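# Move deep-well block from nest N1 to nest N2

## Task

Carry the 96-well deep-well block out of plate nest N1 and set it into plate nest N2, lying flat within that nest's locators, with its A1 well (the cut-off corner of the block) at N2's corner labelled A1. Releasing it a few millimetres above N2 is acceptable, but a much bigger drop there counts as failure. The block must stay put on its own once the robot lets go, so open the gripper and move the arm away at the end.

## Robot and tools

Robot: a single Franka-style arm (fr3, seven joints) with a parallel two-finger gripper. Looking from the arm's base, N1 is the nest to the right and N2 the other one. Well A1 sits at the block's clipped corner; the matching nest corner carries an A1 mark.

Frame: the scene frame has its origin on the tabletop straight under the arm base, +z up, +y to the left when facing along +x. The base itself may be slightly tilted. Results report end_effector_position (metres) and end_effector_quat_wxyz in this frame; the reported hand position can be a little wrong, more so when the arm is stretched out. end_effector_position is the point between the pads when closed. Fingers point along the gripper's +z and open/close along its y. Closed fingertips extend about 33 mm past that point, fully open about 9 mm; while closing, tips travel roughly 24 mm further from the arm, so keep that clearance above a surface.

Tool execute_actions, argument actions: a list holding one action, one wait, or nothing. An empty list ({"actions": []}) just reports the state. An action is {"rows": [[...]], "steps": n} with n from 1 to 15 (default 15), each step lasting 1/30 s; row k is used on step k and the final row repeats if rows run out. A wait is {"steps": n} with n up to 300, counted from the previous result, and your reply time is included in it. Optional pictures (boolean) turns camera images on or off; by default they come with every result. A refused call does nothing to the robot.

Each row is one list of 10 numbers for the single arm, all absolute targets (not offsets): seven joint angles in radians in order arm/fr3_joint1 to arm/fr3_joint7, then gripper/position, gripper/force_limit, gripper/speed, each of these three in [-1, 1]. Joint ranges as stated: waist -2.744 to 2.744, shoulder -1.784 to 1.784, upper arm roll -2.901 to 2.901, elbow -3.042 to -0.152, forearm roll -2.807 to 2.807, wrist pitch 0.544 to 4.517, wrist roll -3.016 to 3.016. A target more than 0.018 rad beyond a limit and further out than the last reported angle is refused; true limits may differ from these by up to 0.018 rad, and over-limit requests are clipped, with a "joint sent to its limit" line (possibly about an earlier, still-running action). Per step, each joint's target is clamped to within a lead of its measured angle: 0.248 rad for joints 1-4, 0.677 for forearm roll, 0.715 for wrist pitch, 1.54 for wrist roll; and if targets would move the gripper over 70 mm from where it is, all are pulled back proportionally. So far moves take several calls or waits.

Gripper numbers: position +1 = fully open (140 mm), pads touch near -0.8, -1 closes until blocked. force_limit maps roughly to 14 N at -1, 60 N at 0, 107 N at +1 (parts up to 40 mm wide). speed maps to about 30, 140, 250 mm/s at -1, 0, +1. To grip, send position -1 and confirm object_status reads 2. object_status: 0 moving, 1 blocked while opening, 2 blocked while closing (holding), 3 reached target or pads met. Stopped fingers stay until the position number changes by 0.01 or more, or the object yields. To squeeze harder while status is 2, raise force_limit and switch position between -1 and -0.98. position_measured is in counts: 3 fully open, 230 pads together, not linear in mm.

Result lines: Joint positions and Joint velocities list joints in row order (rad, rad/s). HELD marks steps where all or part of your row was not sent. "joint command not followed" means the clearance check altered or blocked targets (mounting blocks and posts count as part of the arm). MOTOR HOT warns of heating from holding loads; reaching the limit brakes the arm until cool (OVER-TEMPERATURE FAULT). Contact torque reaching the joint load limit (85 N m for joints 1-4, 11 N m for joints 5-7) or any external force reaching 85 N (held weight included) stops the arm for 10 s and drops the rest of the call.

Between calls the arm keeps heading to the last row sent, until it barely moves or a step is HELD; fingers already moving keep moving. Time passes while you think and write, so be brief and keep moves smooth.

Tool zoom_image: camera (cam_head_left, cam_head_right, cam_high, cam_low, cam_wrist) and region [x0, y0, x1, y1] in that camera's pixels from top-left, at most 504 by 504. Image sizes: four fixed cameras 896x504, cam_wrist 504x504 (fisheye). Calibrations are given per camera; real poses can be off by a couple of degrees and several millimetres.

Tool finished_scene: pass scene, the current scene number; it ends and grades the scene irreversibly and gives the next task. The goal must be met and remain so.

Avoid: dropping or sliding the block, lowering it from high above N2, slamming or pushing hard, knocking anything off the table (which ends the scene), and faults. Brief external nudges on loose objects may happen. Release the block, open, and lift clear before finishing.

Each tool is called after "Emit:" as name(argument=value, ...), one argument or row to a line, values as JSON.

## Session

Emit:
execute_actions(
  actions=[],
)

Scene clock: 0.00 s of 8400.00 s.
end_effector_position=(+0.2740, -0.3063, +0.3436) position_measured=3 object_status=3 end_effector_quat_wxyz=(-0.122, +0.279, +0.932, -0.194)
Joint positions: [-0.784 -0.385  0.283 -2.32  -0.362  1.797  1.69 ]
Joint velocities: [ 0.001 -0.001  0.001  0.001 -0.001  0.002 -0.002]
camera_calibration (this result's frames):
cam_wrist: T_world_to_cam=[[0.478581, 0.763956, -0.432818, 0.248279], [0.876357, -0.446133, 0.181558, -0.441509], [-0.0543922, -0.466193, -0.883009, 0.362311], [0, 0, 0, 1]] pos_world=[0.287805, -0.217739, 0.507542]

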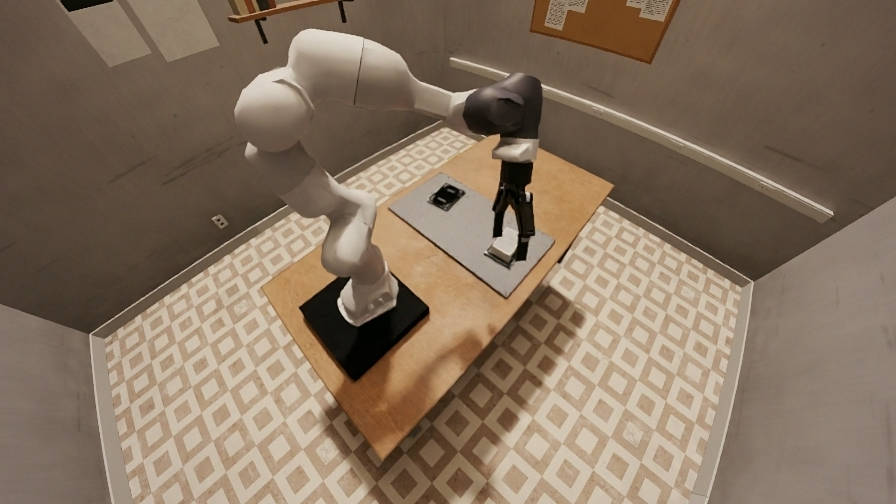

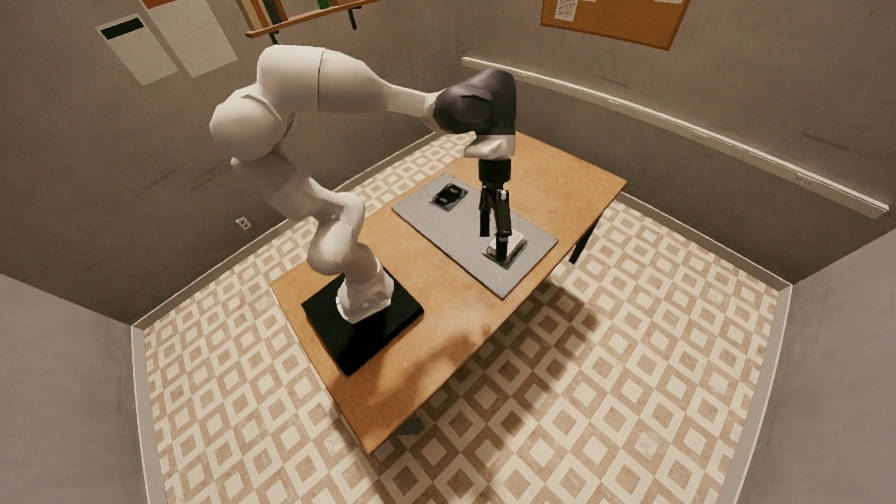

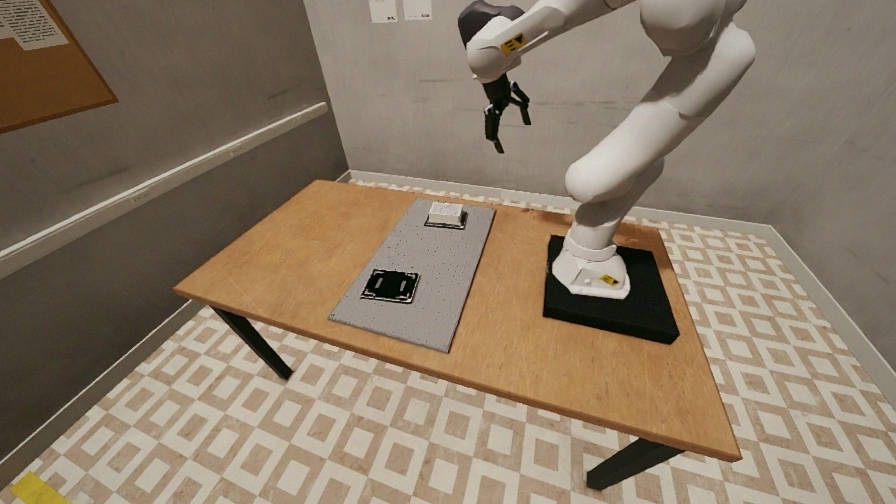

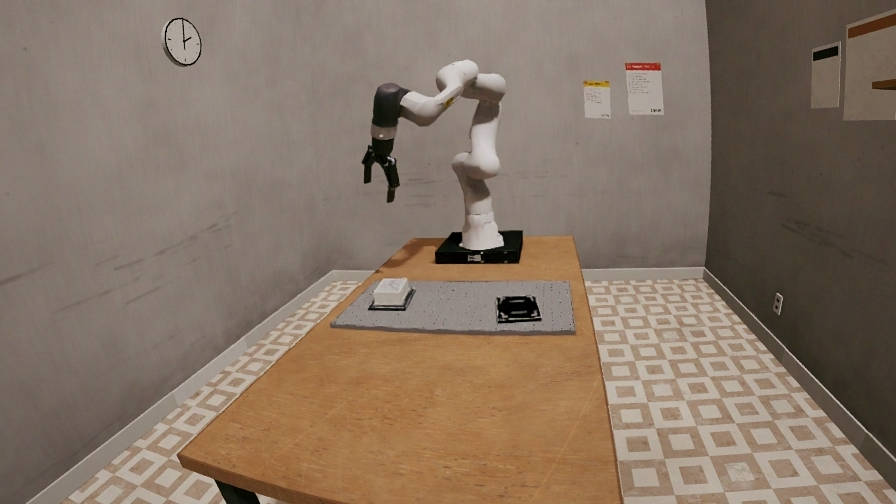

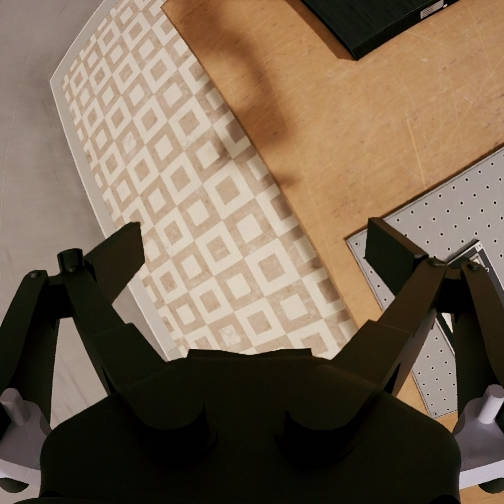

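Emit:
zoom_image(
  camera="cam_high",
  region=[410, 190, 480, 240],
)

Emit:
zoom_image(
  camera="cam_high",
  region=[350, 255, 430, 315],
)

Emit:
zoom_image(
  camera="cam_low",
  region=[355, 265, 435, 325],
)

Emit:
zoom_image(
  camera="cam_low",
  region=[480, 280, 560, 335],
)

Emit:
zoom_image(
  camera="cam_head_left",
  region=[380, 165, 560, 305],
)

Emit:
zoom_image(
  camera="cam_wrist",
  region=[404, 200, 504, 420],
)

Region (410, 190, 480, 240) of cam_high's 896x504 image, scaled by 7.200, with more detail than that image has; it fills the top 360 rows of this view, and the rest is white.

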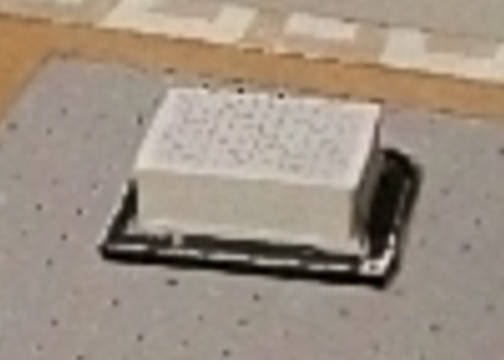

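Region (350, 255, 430, 315) of cam_high's 896x504 image, scaled by 6.300, with more detail than that image has; it fills the top 378 rows of this view, and the rest is white.

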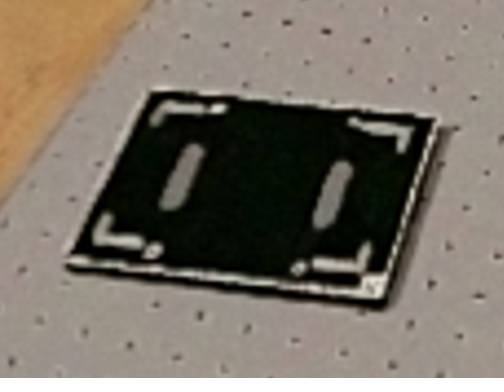

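Region (355, 265, 435, 325) of cam_low's 896x504 image, scaled by 6.300, with more detail than that image has; it fills the top 378 rows of this view, and the rest is white.

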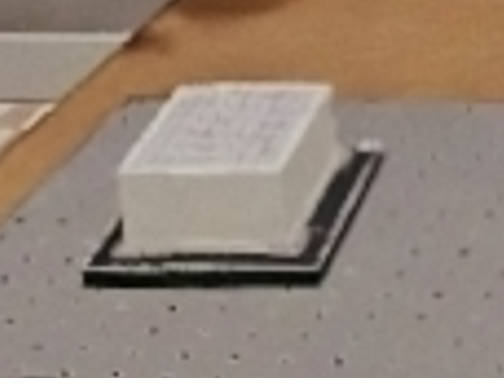

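Region (480, 280, 560, 335) of cam_low's 896x504 image, scaled by 6.300, with more detail than that image has; it fills the top 346 rows of this view, and the rest is white.

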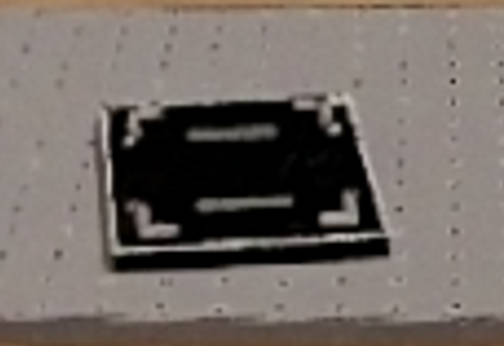

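Region (380, 165, 560, 305) of cam_head_left's 896x504 image, scaled by 2.800, with more detail than that image has.

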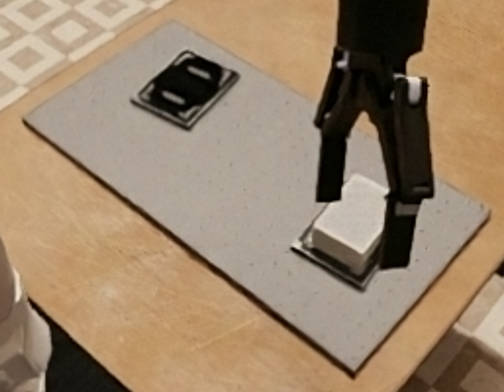

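Region (404, 200, 504, 420) of cam_wrist's 504x504 image, scaled by 2.291, with more detail than that image has; it fills the left 229 columns of this view, and the rest is white.

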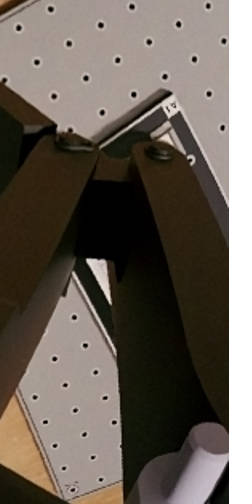

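Emit:
zoom_image(
  camera="cam_wrist",
  region=[434, 220, 504, 290],
)

Emit:
zoom_image(
  camera="cam_wrist",
  region=[330, 200, 410, 280],
)

Emit:
zoom_image(
  camera="cam_high",
  region=[440, 195, 505, 240],
)

Emit:
zoom_image(
  camera="cam_head_right",
  region=[470, 215, 560, 305],
)

Region (434, 220, 504, 290) of cam_wrist's 504x504 image, scaled by 7.200, with more detail than that image has.

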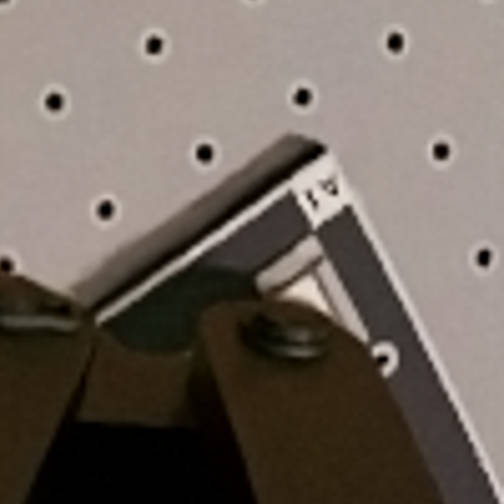

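Region (330, 200, 410, 280) of cam_wrist's 504x504 image, scaled by 6.300, with more detail than that image has.

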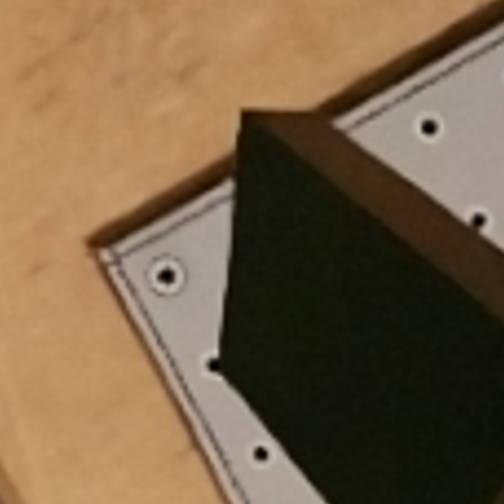

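Region (440, 195, 505, 240) of cam_high's 896x504 image, scaled by 7.754, with more detail than that image has; it fills the top 349 rows of this view, and the rest is white.

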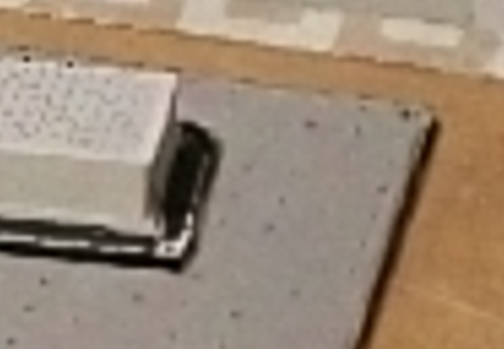

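Region (470, 215, 560, 305) of cam_head_right's 896x504 image, scaled by 5.600, with more detail than that image has.

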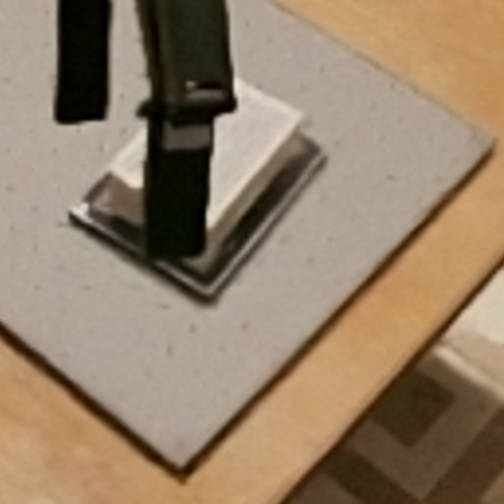

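Emit:
zoom_image(
  camera="cam_high",
  region=[320, 255, 460, 360],
)

Emit:
zoom_image(
  camera="cam_head_left",
  region=[380, 165, 480, 235],
)

Emit:
zoom_image(
  camera="cam_low",
  region=[470, 270, 590, 345],
)

Emit:
zoom_image(
  camera="cam_high",
  region=[400, 185, 510, 245],
)

Region (320, 255, 460, 360) of cam_high's 896x504 image, scaled by 3.600, with more detail than that image has; it fills the top 378 rows of this view, and the rest is white.

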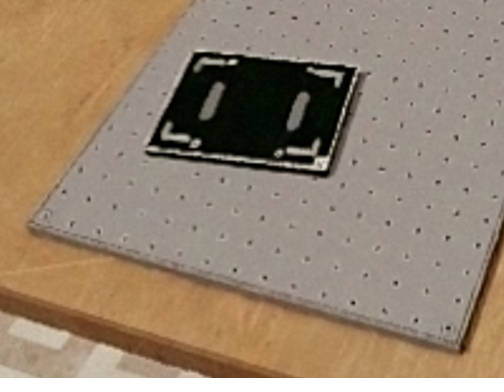

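Region (380, 165, 480, 235) of cam_head_left's 896x504 image, scaled by 5.040, with more detail than that image has; it fills the top 353 rows of this view, and the rest is white.

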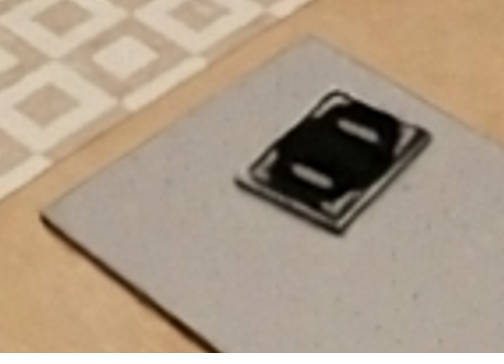

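Region (470, 270, 590, 345) of cam_low's 896x504 image, scaled by 4.200, with more detail than that image has; it fills the top 315 rows of this view, and the rest is white.

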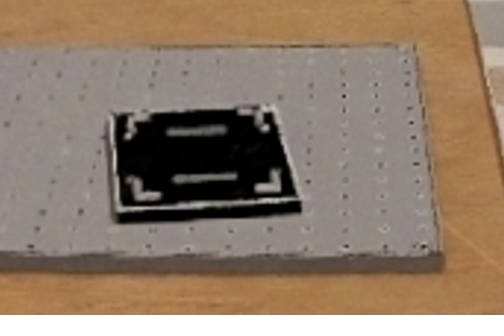

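Region (400, 185, 510, 245) of cam_high's 896x504 image, scaled by 4.582, with more detail than that image has; it fills the top 275 rows of this view, and the rest is white.

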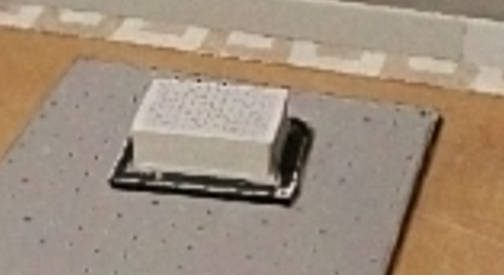

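Both nests have A1 at the near-left corner and the block's cut corner already faces it. Moving to straddle the block in N1 with the gripper fully open.

Emit:
execute_actions(
  actions=[
    {"rows": [[-0.7796,-0.3804,0.2803,-2.3196,-0.3570,1.8074,1.6701,1,0,0],[-0.7735,-0.3740,0.2765,-2.3190,-0.3507,1.8197,1.6481,1,0,0],[-0.7657,-0.3660,0.2717,-2.3183,-0.3432,1.8337,1.6243,1,0,0],[-0.7563,-0.3564,0.2660,-2.3175,-0.3346,1.8495,1.5989,1,0,0],[-0.7454,-0.3453,0.2592,-2.3165,-0.3249,1.8668,1.5720,1,0,0],[-0.7330,-0.3325,0.2516,-2.3153,-0.3142,1.8858,1.5439,1,0,0],[-0.7192,-0.3184,0.2431,-2.3141,-0.3026,1.9062,1.5148,1,0,0],[-0.7042,-0.3028,0.2338,-2.3127,-0.2901,1.9280,1.4848,1,0,0],[-0.6880,-0.2859,0.2239,-2.3112,-0.2769,1.9510,1.4543,1,0,0],[-0.6708,-0.2678,0.2133,-2.3096,-0.2630,1.9752,1.4234,1,0,0],[-0.6527,-0.2486,0.2021,-2.3079,-0.2486,2.0004,1.3923,1,0,0],[-0.6339,-0.2282,0.1905,-2.3061,-0.2338,2.0265,1.3614,1,0,0],[-0.6144,-0.2070,0.1785,-2.3042,-0.2187,2.0533,1.3309,1,0,0],[-0.5945,-0.1849,0.1663,-2.3022,-0.2033,2.0808,1.3009,1,0,0],[-0.5743,-0.1620,0.1538,-2.3002,-0.1879,2.1089,1.2718,1,0,0]], "steps": 15},
  ],
  pictures=false,
)

Emit:
execute_actions(
  actions=[
    {"rows": [[-0.5539,-0.1385,0.1412,-2.2981,-0.1725,2.1373,1.2437,1,0,0],[-0.5335,-0.1145,0.1287,-2.2960,-0.1573,2.1659,1.2168,1,0,0],[-0.5133,-0.0901,0.1162,-2.2938,-0.1423,2.1947,1.1914,1,0,0],[-0.4933,-0.0655,0.1039,-2.2917,-0.1277,2.2233,1.1677,1,0,0],[-0.4738,-0.0406,0.0919,-2.2894,-0.1137,2.2519,1.1457,1,0,0],[-0.4550,-0.0158,0.0803,-2.2872,-0.1002,2.2800,1.1258,1,0,0],[-0.4368,0.0090,0.0691,-2.2850,-0.0874,2.3078,1.1080,1,0,0],[-0.4196,0.0336,0.0585,-2.2829,-0.0754,2.3349,1.0925,1,0,0],[-0.4034,0.0579,0.0485,-2.2807,-0.0643,2.3613,1.0794,1,0,0],[-0.3883,0.0817,0.0392,-2.2786,-0.0542,2.3869,1.0688,1,0,0],[-0.3745,0.1050,0.0307,-2.2765,-0.0451,2.4114,1.0608,1,0,0],[-0.3621,0.1276,0.0231,-2.2745,-0.0372,2.4349,1.0555,1,0,0],[-0.3511,0.1494,0.0163,-2.2726,-0.0304,2.4572,1.0528,1,0,0],[-0.3416,0.1703,0.0105,-2.2707,-0.0249,2.4781,1.0528,1,0,0],[-0.3338,0.1902,0.0056,-2.2690,-0.0206,2.4976,1.0555,1,0,0]], "steps": 15},
  ],
  pictures=false,
)

Emit:
execute_actions(
  actions=[
    {"rows": [[-0.3276,0.2091,0.0018,-2.2673,-0.0177,2.5156,1.0609,1,0,0],[-0.3231,0.2268,-0.0009,-2.2657,-0.0161,2.5320,1.0689,1,0,0],[-0.3204,0.2432,-0.0026,-2.2643,-0.0158,2.5467,1.0796,1,0,0],[-0.3195,0.2582,-0.0031,-2.2629,-0.0169,2.5596,1.0927,1,0,0],[-0.3204,0.2719,-0.0026,-2.2617,-0.0193,2.5708,1.1082,1,0,0],[-0.3230,0.2840,-0.001,-2.2606,-0.023,2.5800,1.126,1,0,0],[-0.3230,0.2946,-0.001,-2.2597,-0.023,2.5873,1.126,1,0,0],[-0.3230,0.3037,-0.001,-2.2589,-0.023,2.5927,1.126,1,0,0],[-0.3230,0.3111,-0.001,-2.2582,-0.023,2.5961,1.126,1,0,0],[-0.3230,0.3168,-0.001,-2.2577,-0.023,2.5975,1.126,1,0,0],[-0.3230,0.3208,-0.001,-2.2574,-0.023,2.5968,1.126,1,0,0],[-0.3230,0.3230,-0.001,-2.2572,-0.023,2.5942,1.126,1,0,0],[-0.3230,0.3236,-0.001,-2.2571,-0.023,2.5896,1.126,1,0,0],[-0.3230,0.3224,-0.001,-2.2572,-0.023,2.5830,1.126,1,0,0],[-0.3230,0.3195,-0.001,-2.2575,-0.023,2.5745,1.126,1,0,0]], "steps": 15},
  ],
  pictures=false,
)

Scene clock: 120.50 s of 8400.00 s.
end_effector_position=(+0.3654, -0.2689, +0.2718) position_measured=3 object_status=3 end_effector_quat_wxyz=(-0.080, +0.141, +0.982, -0.097)
Joint positions: [-0.616 -0.21   0.179 -2.304 -0.237  1.999  1.477]
Joint velocities: [ 0.501  0.625 -0.284  0.049  0.389  0.668 -0.672]
Steps of this call (steps 1 to 90: nothing new was sent; then 117.00 s passed at rest; steps 91 to 105: all 15 steps of this action). Readings (joint positions | what the end effector reports):
91: [-0.783 -0.385 0.283 -2.320 -0.361 1.799 1.688] | position_measured=3 object_status=3
92: [-0.781 -0.383 0.281 -2.319 -0.360 1.802 1.684] | position_measured=3 object_status=3
94: [-0.771 -0.374 0.275 -2.319 -0.353 1.814 1.671] | position_measured=3 object_status=3
98: [-0.732 -0.334 0.250 -2.315 -0.323 1.860 1.621] | position_measured=3 object_status=3
105: the state above

Scene clock: 121.00 s of 8400.00 s.
end_effector_position=(+0.4804, -0.2008, +0.1324) position_measured=3 object_status=3 end_effector_quat_wxyz=(-0.016, -0.029, +0.999, -0.002)
Joint positions: [-0.357  0.146  0.022 -2.274 -0.048  2.388  1.167]
Joint velocities: [ 0.285  0.626 -0.158  0.041  0.206  0.655 -0.36 ]
Steps of this call (steps 1 to 15: all 15 steps of this action). Readings (joint positions | what the end effector reports):
1: [-0.597 -0.188 0.167 -2.302 -0.222 2.024 1.454] | position_measured=3 object_status=3
2: [-0.577 -0.165 0.155 -2.300 -0.208 2.049 1.430] | position_measured=3 object_status=3
4: [-0.537 -0.118 0.130 -2.296 -0.178 2.101 1.381] | position_measured=3 object_status=3
8: [-0.460 -0.019 0.084 -2.288 -0.122 2.209 1.288] | position_measured=3 object_status=3
15: the state above

Scene clock: 121.50 s of 8400.00 s.
end_effector_position=(+0.4992, -0.1962, +0.0596) position_measured=3 object_status=3 end_effector_quat_wxyz=(-0.003, -0.047, +0.999, +0.001)
Joint positions: [-0.325  0.321  0.001 -2.261 -0.027  2.571  1.131]
Joint velocities: [-0.002  0.002 -0.001  0.001  0.001 -0.001 -0.004]
Steps of this call (steps 1 to 15: all 15 steps of this action). Readings (joint positions | what the end effector reports):
1: [-0.348 0.166 0.016 -2.273 -0.042 2.410 1.157] | position_measured=3 object_status=3
2: [-0.340 0.186 0.012 -2.271 -0.037 2.431 1.148] | position_measured=3 object_status=3
4: [-0.329 0.223 0.005 -2.268 -0.030 2.471 1.136] | position_measured=3 object_status=3
8: [-0.325 0.281 0.002 -2.264 -0.027 2.531 1.132] | position_measured=3 object_status=3
15: the state above

Emit:
execute_actions(
  actions=[],
)

Emit:
zoom_image(
  camera="cam_wrist",
  region=[145, 95, 225, 175],
)

Emit:
zoom_image(
  camera="cam_wrist",
  region=[275, 95, 355, 175],
)

Scene clock: 123.17 s of 8400.00 s.
end_effector_position=(+0.5006, -0.1969, +0.0604) position_measured=3 object_status=3 end_effector_quat_wxyz=(-0.002, -0.047, +0.999, +0.001)
Joint positions: [-0.325  0.321  0.001 -2.259 -0.027  2.572  1.129]
Joint velocities: [ 0.    -0.001 -0.001  0.    -0.001 -0.    -0.001]
Steps of this call (steps 1 to 15: the robot went on to your last target; steps 16 to 50: nothing new was sent). Readings (joint positions | what the end effector reports):
1: [-0.325 0.321 0.001 -2.261 -0.027 2.571 1.131] | position_measured=3 object_status=3
2: [-0.325 0.321 0.001 -2.260 -0.027 2.571 1.130] | position_measured=3 object_status=3
4: [-0.325 0.321 0.001 -2.259 -0.027 2.572 1.130] | position_measured=3 object_status=3
8: [-0.325 0.321 0.001 -2.259 -0.027 2.572 1.130] | position_measured=3 object_status=3
50: the state above
The arm was judged still, so your last target was given up. Only a new action makes it travel on or press farther. Fingers that are still opening or closing keep moving.
camera_calibration (this result's frames):
cam_wrist: T_world_to_cam=[[-0.0867158, 0.996233, -0.00108092, 0.236269], [0.942911, 0.0824246, 0.322685, -0.477647], [0.321558, 0.0269626, -0.946506, 0.0883729], [0, 0, 0, 1]] pos_world=[0.44245, -0.198392, 0.23803]

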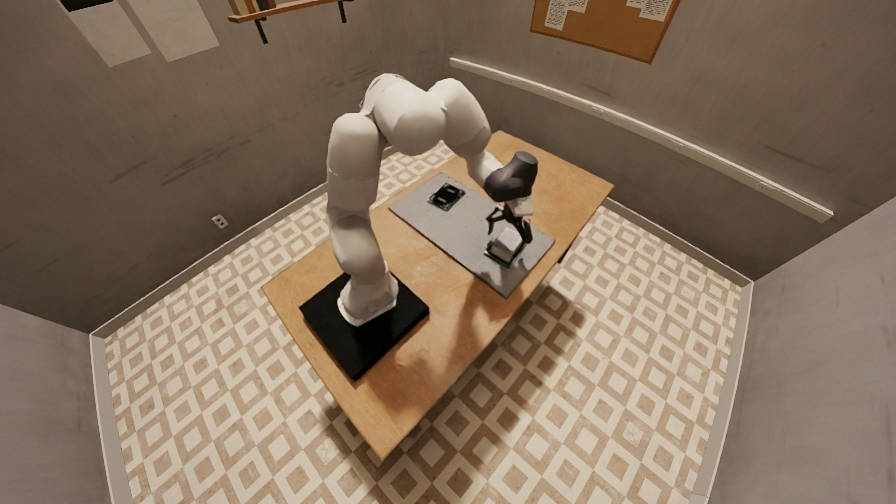

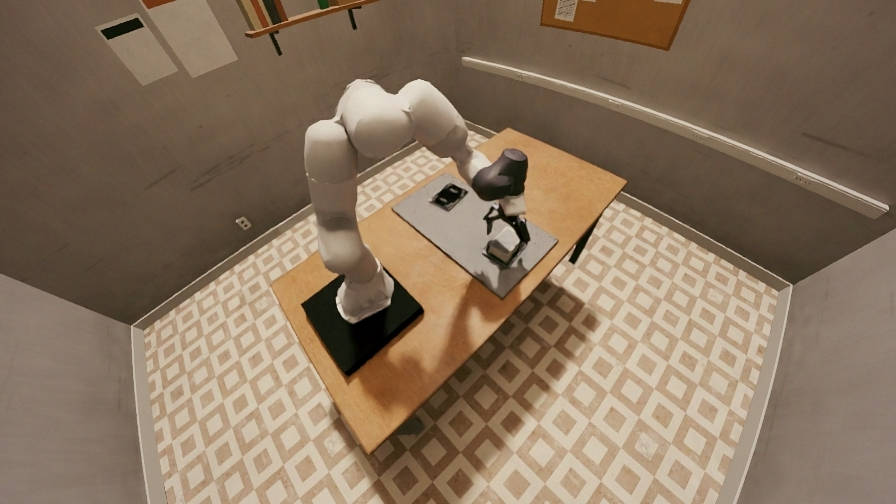

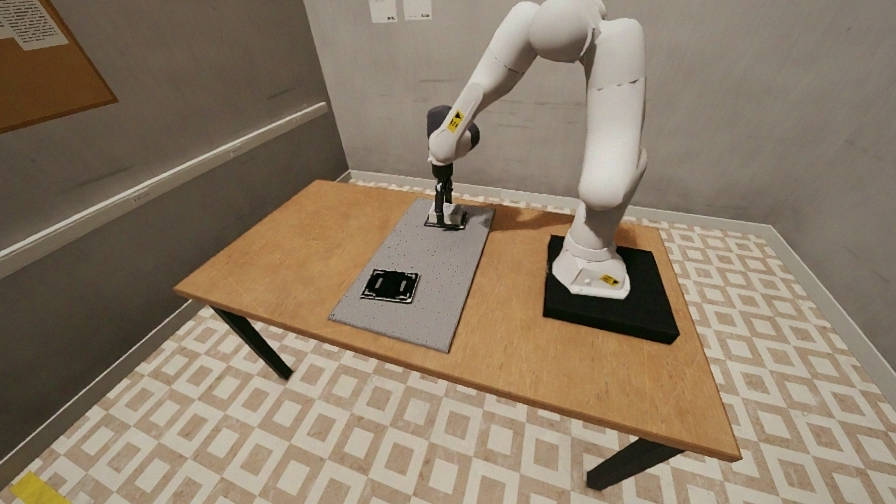

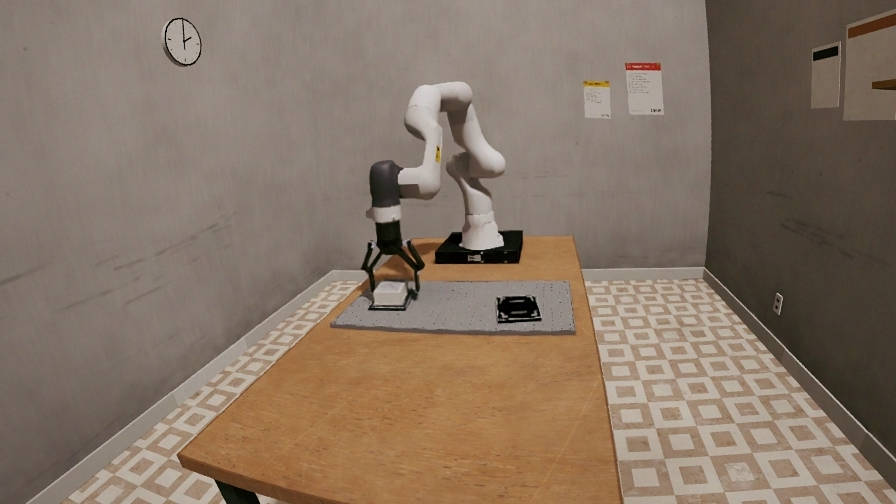

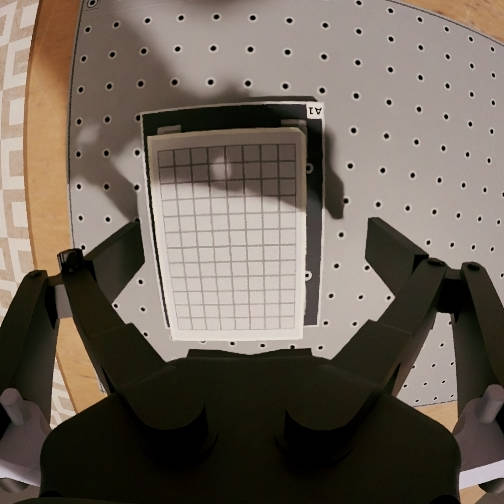

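Region (145, 95, 225, 175) of cam_wrist's 504x504 image, scaled by 6.300, with more detail than that image has.

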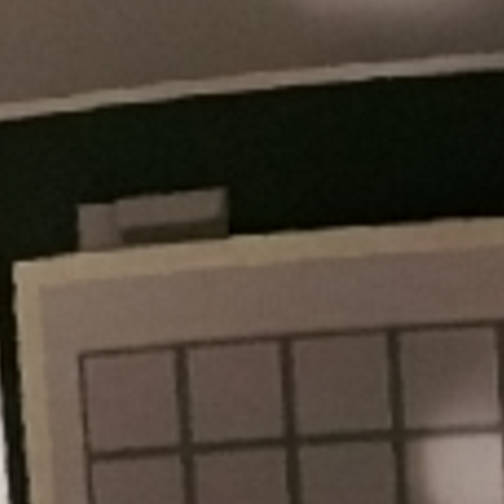

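Region (275, 95, 355, 175) of cam_wrist's 504x504 image, scaled by 6.300, with more detail than that image has.

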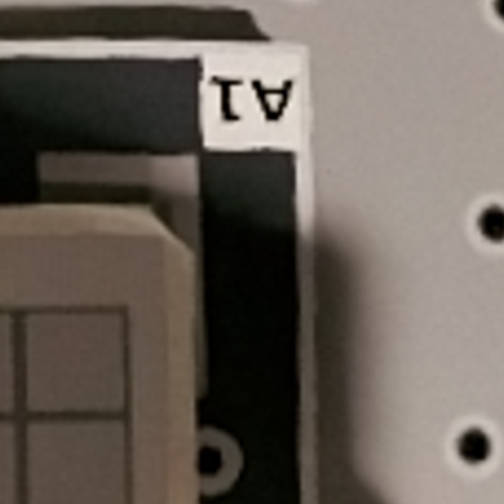

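Emit:
zoom_image(
  camera="cam_wrist",
  region=[140, 275, 220, 355],
)

Emit:
zoom_image(
  camera="cam_wrist",
  region=[255, 275, 335, 355],
)

Emit:
zoom_image(
  camera="cam_wrist",
  region=[120, 90, 200, 170],
)

Emit:
zoom_image(
  camera="cam_wrist",
  region=[100, 190, 400, 300],
)

Region (140, 275, 220, 355) of cam_wrist's 504x504 image, scaled by 6.300, with more detail than that image has.

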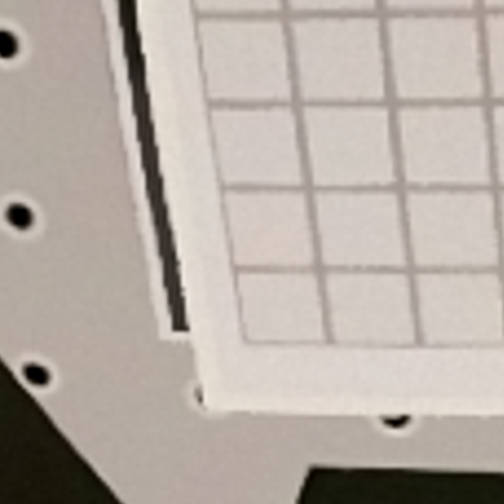

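Region (255, 275, 335, 355) of cam_wrist's 504x504 image, scaled by 6.300, with more detail than that image has.

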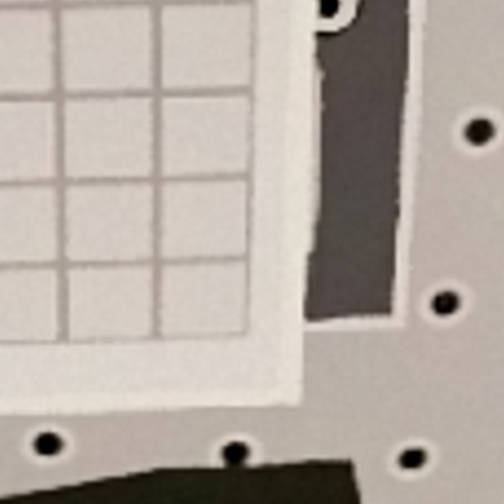

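Region (120, 90, 200, 170) of cam_wrist's 504x504 image, scaled by 6.300, with more detail than that image has.

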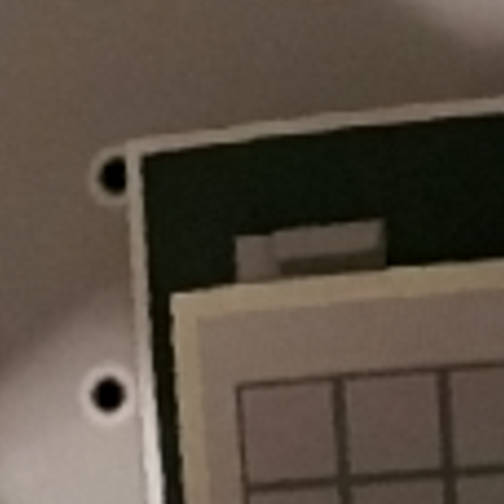

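Region (100, 190, 400, 300) of cam_wrist's 504x504 image, scaled by 1.680, with more detail than that image has; it fills the top 185 rows of this view, and the rest is white.

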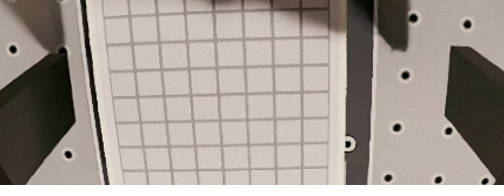

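The block is about 11 mm toward −Y and rotated +0.014 rad from centre. I'll correct that, grip, record reference zooms, then lift and carry to a hover above N2.

Emit:
execute_actions(
  actions=[
    {"rows": [[-0.3292,0.3218,-0.001,-2.2566,-0.023,2.572,1.1105,0.35,0,0.3],[-0.3323,0.3222,-0.001,-2.2554,-0.023,2.572,1.0951,0.35,0,0.3],[-0.3359,0.3227,-0.001,-2.2540,-0.023,2.572,1.0810,0.35,0,0.3],[-0.3396,0.3232,-0.001,-2.2527,-0.023,2.572,1.0697,0.35,0,0.3],[-0.3429,0.3236,-0.001,-2.2514,-0.023,2.572,1.0622,0.35,0,0.3],[-0.3457,0.3240,-0.001,-2.2504,-0.023,2.572,1.0592,0.35,0,0.3],[-0.3475,0.3242,-0.001,-2.2496,-0.023,2.572,1.0611,0.35,0,0.3],[-0.3484,0.3243,-0.001,-2.2493,-0.023,2.572,1.0677,0.35,0,0.3],[-0.3480,0.3243,-0.001,-2.2495,-0.023,2.572,1.0783,0.35,0,0.3],[-0.3466,0.3241,-0.001,-2.2500,-0.023,2.572,1.0919,-1,0,-0.5]], "steps": 15},
  ],
  pictures=false,
)

Emit:
execute_actions(
  actions=[
    {"rows": [[-0.3466,0.3241,-0.001,-2.2500,-0.023,2.572,1.0919,-1,0,-0.5]], "steps": 6},
  ],
  pictures=true,
)

Emit:
zoom_image(
  camera="cam_wrist",
  region=[145, 95, 225, 175],
)

Emit:
zoom_image(
  camera="cam_wrist",
  region=[275, 95, 355, 175],
)

Emit:
zoom_image(
  camera="cam_wrist",
  region=[155, 275, 235, 355],
)

Emit:
zoom_image(
  camera="cam_wrist",
  region=[275, 275, 355, 355],
)

Emit:
execute_actions(
  actions=[
    {"rows": [[-0.3466,0.3172,-0.001,-2.2500,-0.023,2.5601,1.0919,-1,0,-0.5],[-0.3466,0.3117,-0.001,-2.2500,-0.023,2.5498,1.0919,-1,0,-0.5],[-0.3466,0.3054,-0.001,-2.2500,-0.023,2.5398,1.0919,-1,0,-0.5],[-0.3466,0.2990,-0.001,-2.2500,-0.023,2.5309,1.0919,-1,0,-0.5],[-0.3466,0.2930,-0.001,-2.2500,-0.023,2.5241,1.0919,-1,0,-0.5],[-0.3466,0.2881,-0.001,-2.2500,-0.023,2.5200,1.0919,-1,0,-0.5],[-0.3397,0.2860,-0.001,-2.2483,-0.0228,2.5177,1.1156,-1,0,-0.5],[-0.3301,0.2862,-0.001,-2.2459,-0.0225,2.5184,1.1417,-1,0,-0.5],[-0.3179,0.2889,-0.001,-2.2429,-0.0222,2.5217,1.1699,-1,0,-0.5],[-0.3031,0.2940,-0.001,-2.2392,-0.0219,2.5274,1.2001,-1,0,-0.5],[-0.2859,0.2969,-0.001,-2.2349,-0.0215,2.5252,1.2320,-1,0,-0.5],[-0.2664,0.3003,-0.001,-2.2301,-0.0210,2.5228,1.2654,-1,0,-0.5],[-0.2447,0.3040,-0.001,-2.2247,-0.0205,2.5202,1.3001,-1,0,-0.5],[-0.2211,0.3081,-0.001,-2.2188,-0.0200,2.5175,1.3357,-1,0,-0.5],[-0.1957,0.3125,-0.001,-2.2125,-0.0195,2.5147,1.3720,-1,0,-0.5]], "steps": 15},
  ],
  pictures=false,
)

Emit:
execute_actions(
  actions=[
    {"rows": [[-0.1686,0.3171,-0.001,-2.2058,-0.0189,2.5118,1.4087,-1,0,-0.5],[-0.1402,0.3220,-0.001,-2.1988,-0.0183,2.5088,1.4456,-1,0,-0.5],[-0.1105,0.3271,-0.001,-2.1914,-0.0177,2.5058,1.4823,-1,0,-0.5],[-0.0799,0.3324,-0.001,-2.1838,-0.0171,2.5027,1.5186,-1,0,-0.5],[-0.0486,0.3378,-0.001,-2.1760,-0.0164,2.4996,1.5542,-1,0,-0.5],[-0.0168,0.3432,-0.001,-2.1681,-0.0158,2.4965,1.5888,-1,0,-0.5],[0.0153,0.3487,-0.001,-2.1602,-0.0152,2.4935,1.6222,-1,0,-0.5],[0.0474,0.3543,-0.001,-2.1522,-0.0145,2.4906,1.6541,-1,0,-0.5],[0.0792,0.3597,-0.001,-2.1443,-0.0139,2.4877,1.6843,-1,0,-0.5],[0.1105,0.3651,-0.001,-2.1365,-0.0133,2.4849,1.7125,-1,0,-0.5],[0.1412,0.3704,-0.001,-2.1289,-0.0127,2.4823,1.7385,-1,0,-0.5],[0.1709,0.3755,-0.001,-2.1215,-0.0122,2.4798,1.7622,-1,0,-0.5],[0.1994,0.3804,-0.001,-2.1145,-0.0117,2.4774,1.7833,-1,0,-0.5],[0.2265,0.3851,-0.001,-2.1077,-0.0112,2.4753,1.8018,-1,0,-0.5],[0.2520,0.3895,-0.001,-2.1014,-0.0107,2.4734,1.8173,-1,0,-0.5]], "steps": 15},
  ],
  pictures=false,
)

Emit:
execute_actions(
  actions=[
    {"rows": [[0.2757,0.3935,-0.001,-2.0955,-0.0103,2.4716,1.8299,-1,0,-0.5],[0.2974,0.3973,-0.001,-2.0901,-0.0099,2.4702,1.8394,-1,0,-0.5],[0.3170,0.4006,-0.001,-2.0852,-0.0096,2.4689,1.8458,-1,0,-0.5],[0.3343,0.4036,-0.001,-2.0810,-0.0093,2.4679,1.8490,-1,0,-0.5],[0.3491,0.4062,-0.001,-2.0773,-0.0091,2.4672,1.8490,-1,0,-0.5],[0.3615,0.4083,-0.001,-2.0742,-0.0089,2.4667,1.8458,-1,0,-0.5],[0.3712,0.4100,-0.001,-2.0718,-0.0088,2.4665,1.8394,-1,0,-0.5],[0.3782,0.4112,-0.001,-2.0701,-0.0087,2.4665,1.8298,-1,0,-0.5],[0.3824,0.4119,-0.001,-2.0690,-0.0087,2.4668,1.8172,-1,0,-0.5],[0.3839,0.4121,-0.001,-2.0686,-0.0087,2.4674,1.8016,-1,0,-0.5],[0.3825,0.4119,-0.001,-2.0690,-0.0088,2.4683,1.7832,-1,0,-0.5],[0.3784,0.4112,-0.001,-2.0700,-0.009,2.4694,1.7620,-1,0,-0.5]], "steps": 12},
  ],
  pictures=false,
)

Scene clock: 243.67 s of 8400.00 s.
end_effector_position=(+0.5002, -0.2096, +0.0626) position_measured=107 object_status=0 end_effector_quat_wxyz=(+0.001, -0.053, +0.999, -0.001)
Joint positions: [-0.345  0.322 -0.001 -2.251 -0.026  2.572  1.096]
Joint velocities: [ 0.001  0.008  0.001  0.001 -0.    -0.    -0.001]
Steps of this call (steps 1 to 90: nothing new was sent; then 117.00 s passed at rest; steps 91 to 105: all 15 steps of this action). Readings (joint positions | what the end effector reports):
91: [-0.325 0.321 0.001 -2.259 -0.027 2.572 1.128] | position_measured=3 object_status=0
92: [-0.326 0.321 0.001 -2.258 -0.027 2.572 1.125] | position_measured=11 object_status=0
94: [-0.331 0.321 0.001 -2.257 -0.027 2.572 1.116] | position_measured=30 object_status=0
98: [-0.342 0.322 0.000 -2.252 -0.027 2.572 1.098] | position_measured=68 object_status=0
105: the state above

Scene clock: 243.87 s of 8400.00 s.
end_effector_position=(+0.5002, -0.2096, +0.0626) position_measured=107 object_status=2 end_effector_quat_wxyz=(+0.001, -0.053, +0.999, -0.001)
Joint positions: [-0.345  0.322 -0.001 -2.251 -0.026  2.572  1.095]
Joint velocities: [ 0.    -0.001 -0.     0.    -0.    -0.001 -0.001]
Steps of this call (steps 1 to 6: all 6 steps of this action). Readings (joint positions | what the end effector reports):
1: [-0.345 0.322 -0.001 -2.251 -0.026 2.572 1.096] | position_measured=107 object_status=0
2: [-0.345 0.322 -0.001 -2.251 -0.026 2.572 1.096] | position_measured=107 object_status=0
4: [-0.345 0.322 -0.001 -2.251 -0.026 2.572 1.095] | position_measured=107 object_status=0
6: the state above
camera_calibration (this result's frames):
cam_wrist: T_world_to_cam=[[-0.0983304, 0.995145, -0.00424479, 0.254688], [0.939915, 0.0942728, 0.328134, -0.47331], [0.326941, 0.0282758, -0.944622, 0.0883592], [0, 0, 0, 1]] pos_world=[0.441027, -0.21133, 0.239856]

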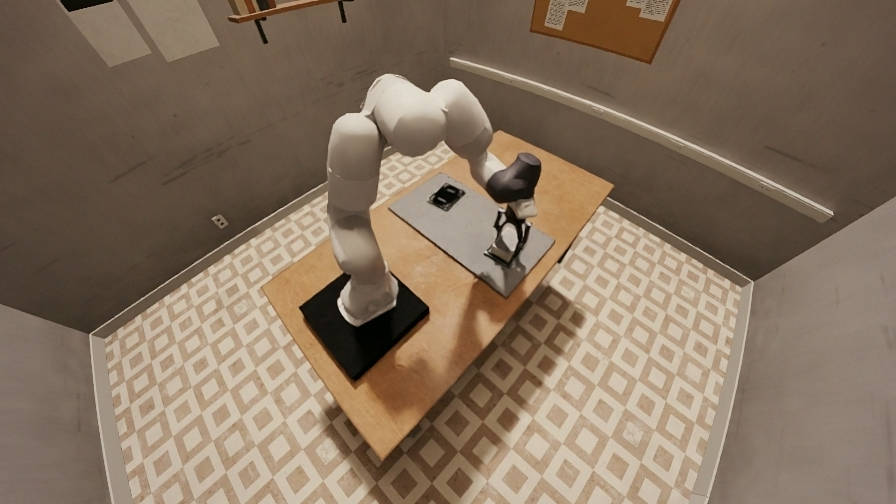

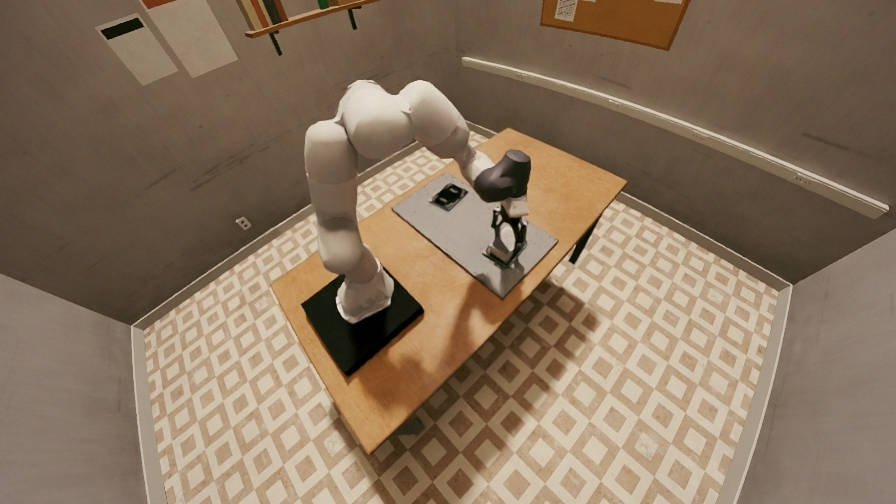

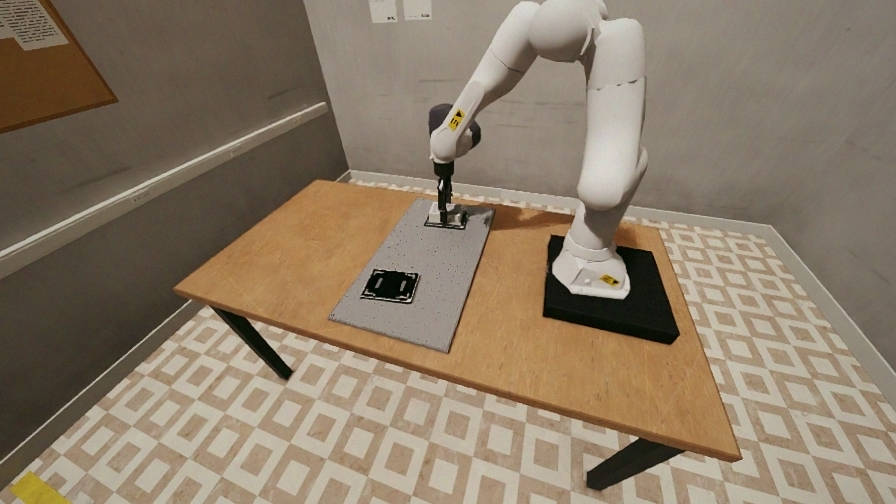

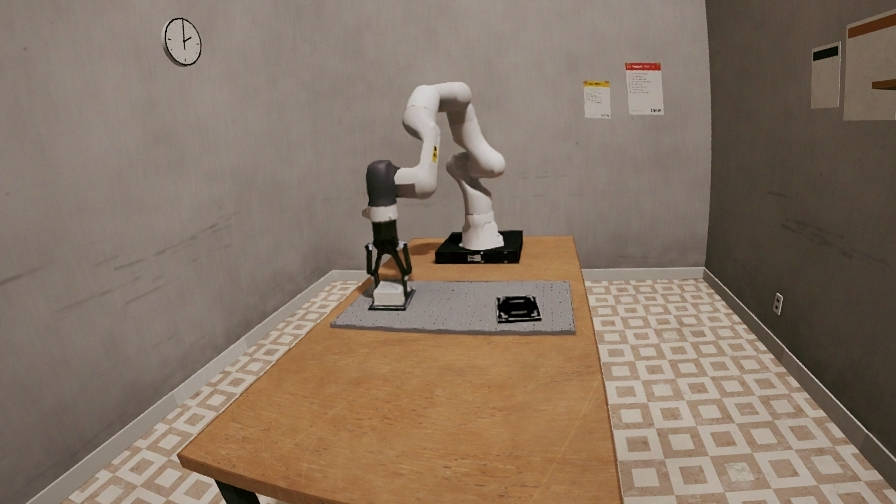

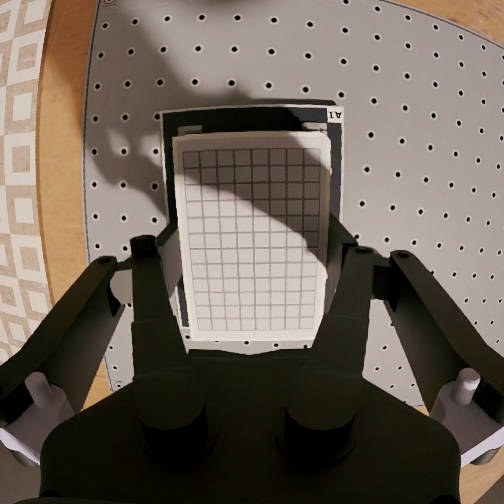

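Region (145, 95, 225, 175) of cam_wrist's 504x504 image, scaled by 6.300, with more detail than that image has.

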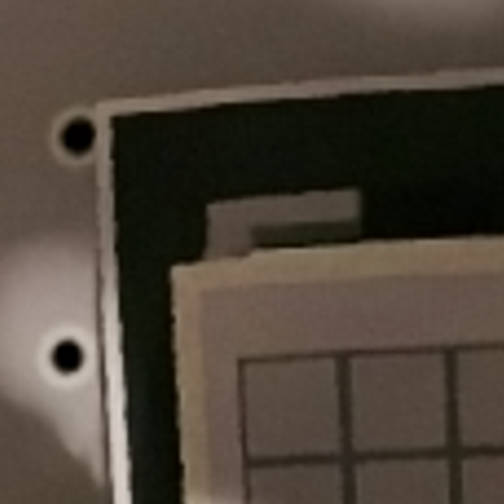

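Region (275, 95, 355, 175) of cam_wrist's 504x504 image, scaled by 6.300, with more detail than that image has.

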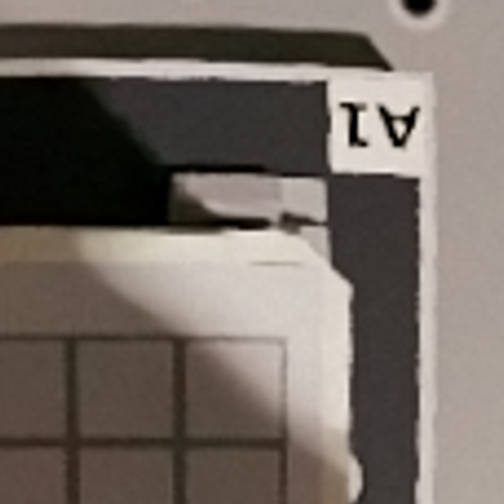

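Region (155, 275, 235, 355) of cam_wrist's 504x504 image, scaled by 6.300, with more detail than that image has.

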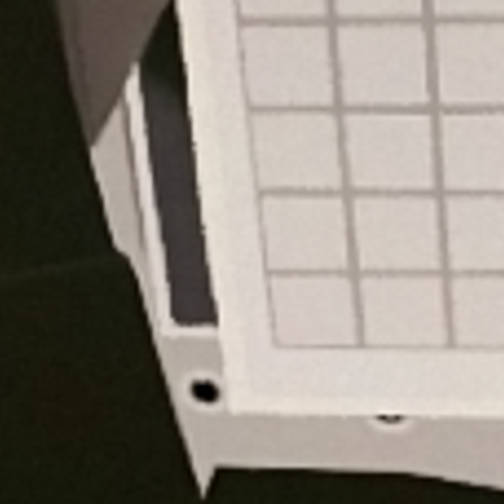

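Region (275, 275, 355, 355) of cam_wrist's 504x504 image, scaled by 6.300, with more detail than that image has.

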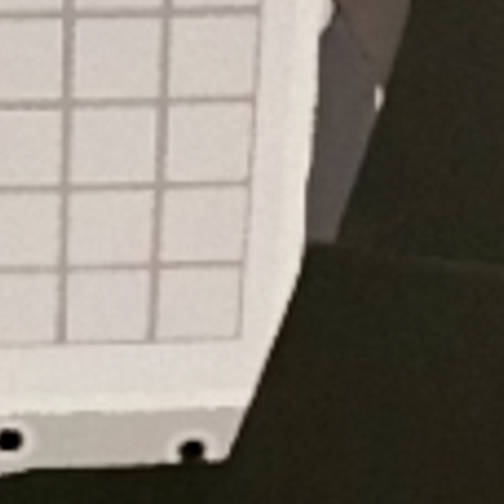

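Scene clock: 244.37 s of 8400.00 s.
end_effector_position=(+0.5234, -0.1652, +0.0791) position_measured=107 object_status=2 end_effector_quat_wxyz=(+0.001, -0.048, +0.999, -0.001)
Joint positions: [-0.248  0.303 -0.006 -2.225 -0.024  2.526  1.196]
Joint velocities: [ 0.616  0.109  0.042  0.148  0.008 -0.05   0.573]
Steps of this call (steps 1 to 15: all 15 steps of this action). Readings (joint positions | what the end effector reports):
1: [-0.345 0.321 -0.001 -2.251 -0.026 2.571 1.095] | position_measured=107 object_status=2
2: [-0.346 0.320 -0.001 -2.251 -0.026 2.568 1.095] | position_measured=107 object_status=2
4: [-0.346 0.313 -0.001 -2.251 -0.026 2.558 1.095] | position_measured=107 object_status=2
8: [-0.342 0.294 -0.002 -2.250 -0.026 2.538 1.101] | position_measured=107 object_status=2
15: the state above

Scene clock: 244.87 s of 8400.00 s.
end_effector_position=(+0.5698, +0.0830, +0.0775) position_measured=107 object_status=2 end_effector_quat_wxyz=(+0.001, -0.068, +0.998, +0.000)
Joint positions: [ 0.194  0.379  0.    -2.117 -0.016  2.487  1.595]
Joint velocities: [ 0.795  0.137  0.06   0.189  0.011 -0.06   0.724]
Steps of this call (steps 1 to 15: all 15 steps of this action). Readings (joint positions | what the end effector reports):
1: [-0.224 0.307 -0.006 -2.219 -0.024 2.524 1.217] | position_measured=107 object_status=2
2: [-0.199 0.312 -0.006 -2.213 -0.023 2.522 1.241] | position_measured=107 object_status=2
4: [-0.144 0.321 -0.005 -2.200 -0.022 2.517 1.291] | position_measured=107 object_status=2
8: [-0.022 0.342 -0.004 -2.169 -0.020 2.506 1.402] | position_measured=107 object_status=2
15: the state above

Scene clock: 245.27 s of 8400.00 s.
end_effector_position=(+0.5531, +0.1940, +0.0759) position_measured=107 object_status=2 end_effector_quat_wxyz=(-0.000, -0.083, +0.997, +0.001)
Joint positions: [ 0.381  0.41   0.004 -2.073 -0.013  2.472  1.754]
Joint velocities: [ 0.021  0.003 -0.001  0.004 -0.001 -0.003  0.018]
Steps of this call (steps 1 to 12: all 12 steps of this action). Readings (joint positions | what the end effector reports):
1: [0.221 0.384 0.001 -2.110 -0.016 2.485 1.619] | position_measured=107 object_status=2
2: [0.247 0.388 0.001 -2.104 -0.015 2.483 1.642] | position_measured=107 object_status=2
4: [0.293 0.396 0.002 -2.093 -0.014 2.479 1.682] | position_measured=107 object_status=2
8: [0.358 0.406 0.003 -2.078 -0.013 2.474 1.737] | position_measured=107 object_status=2
12: the state above


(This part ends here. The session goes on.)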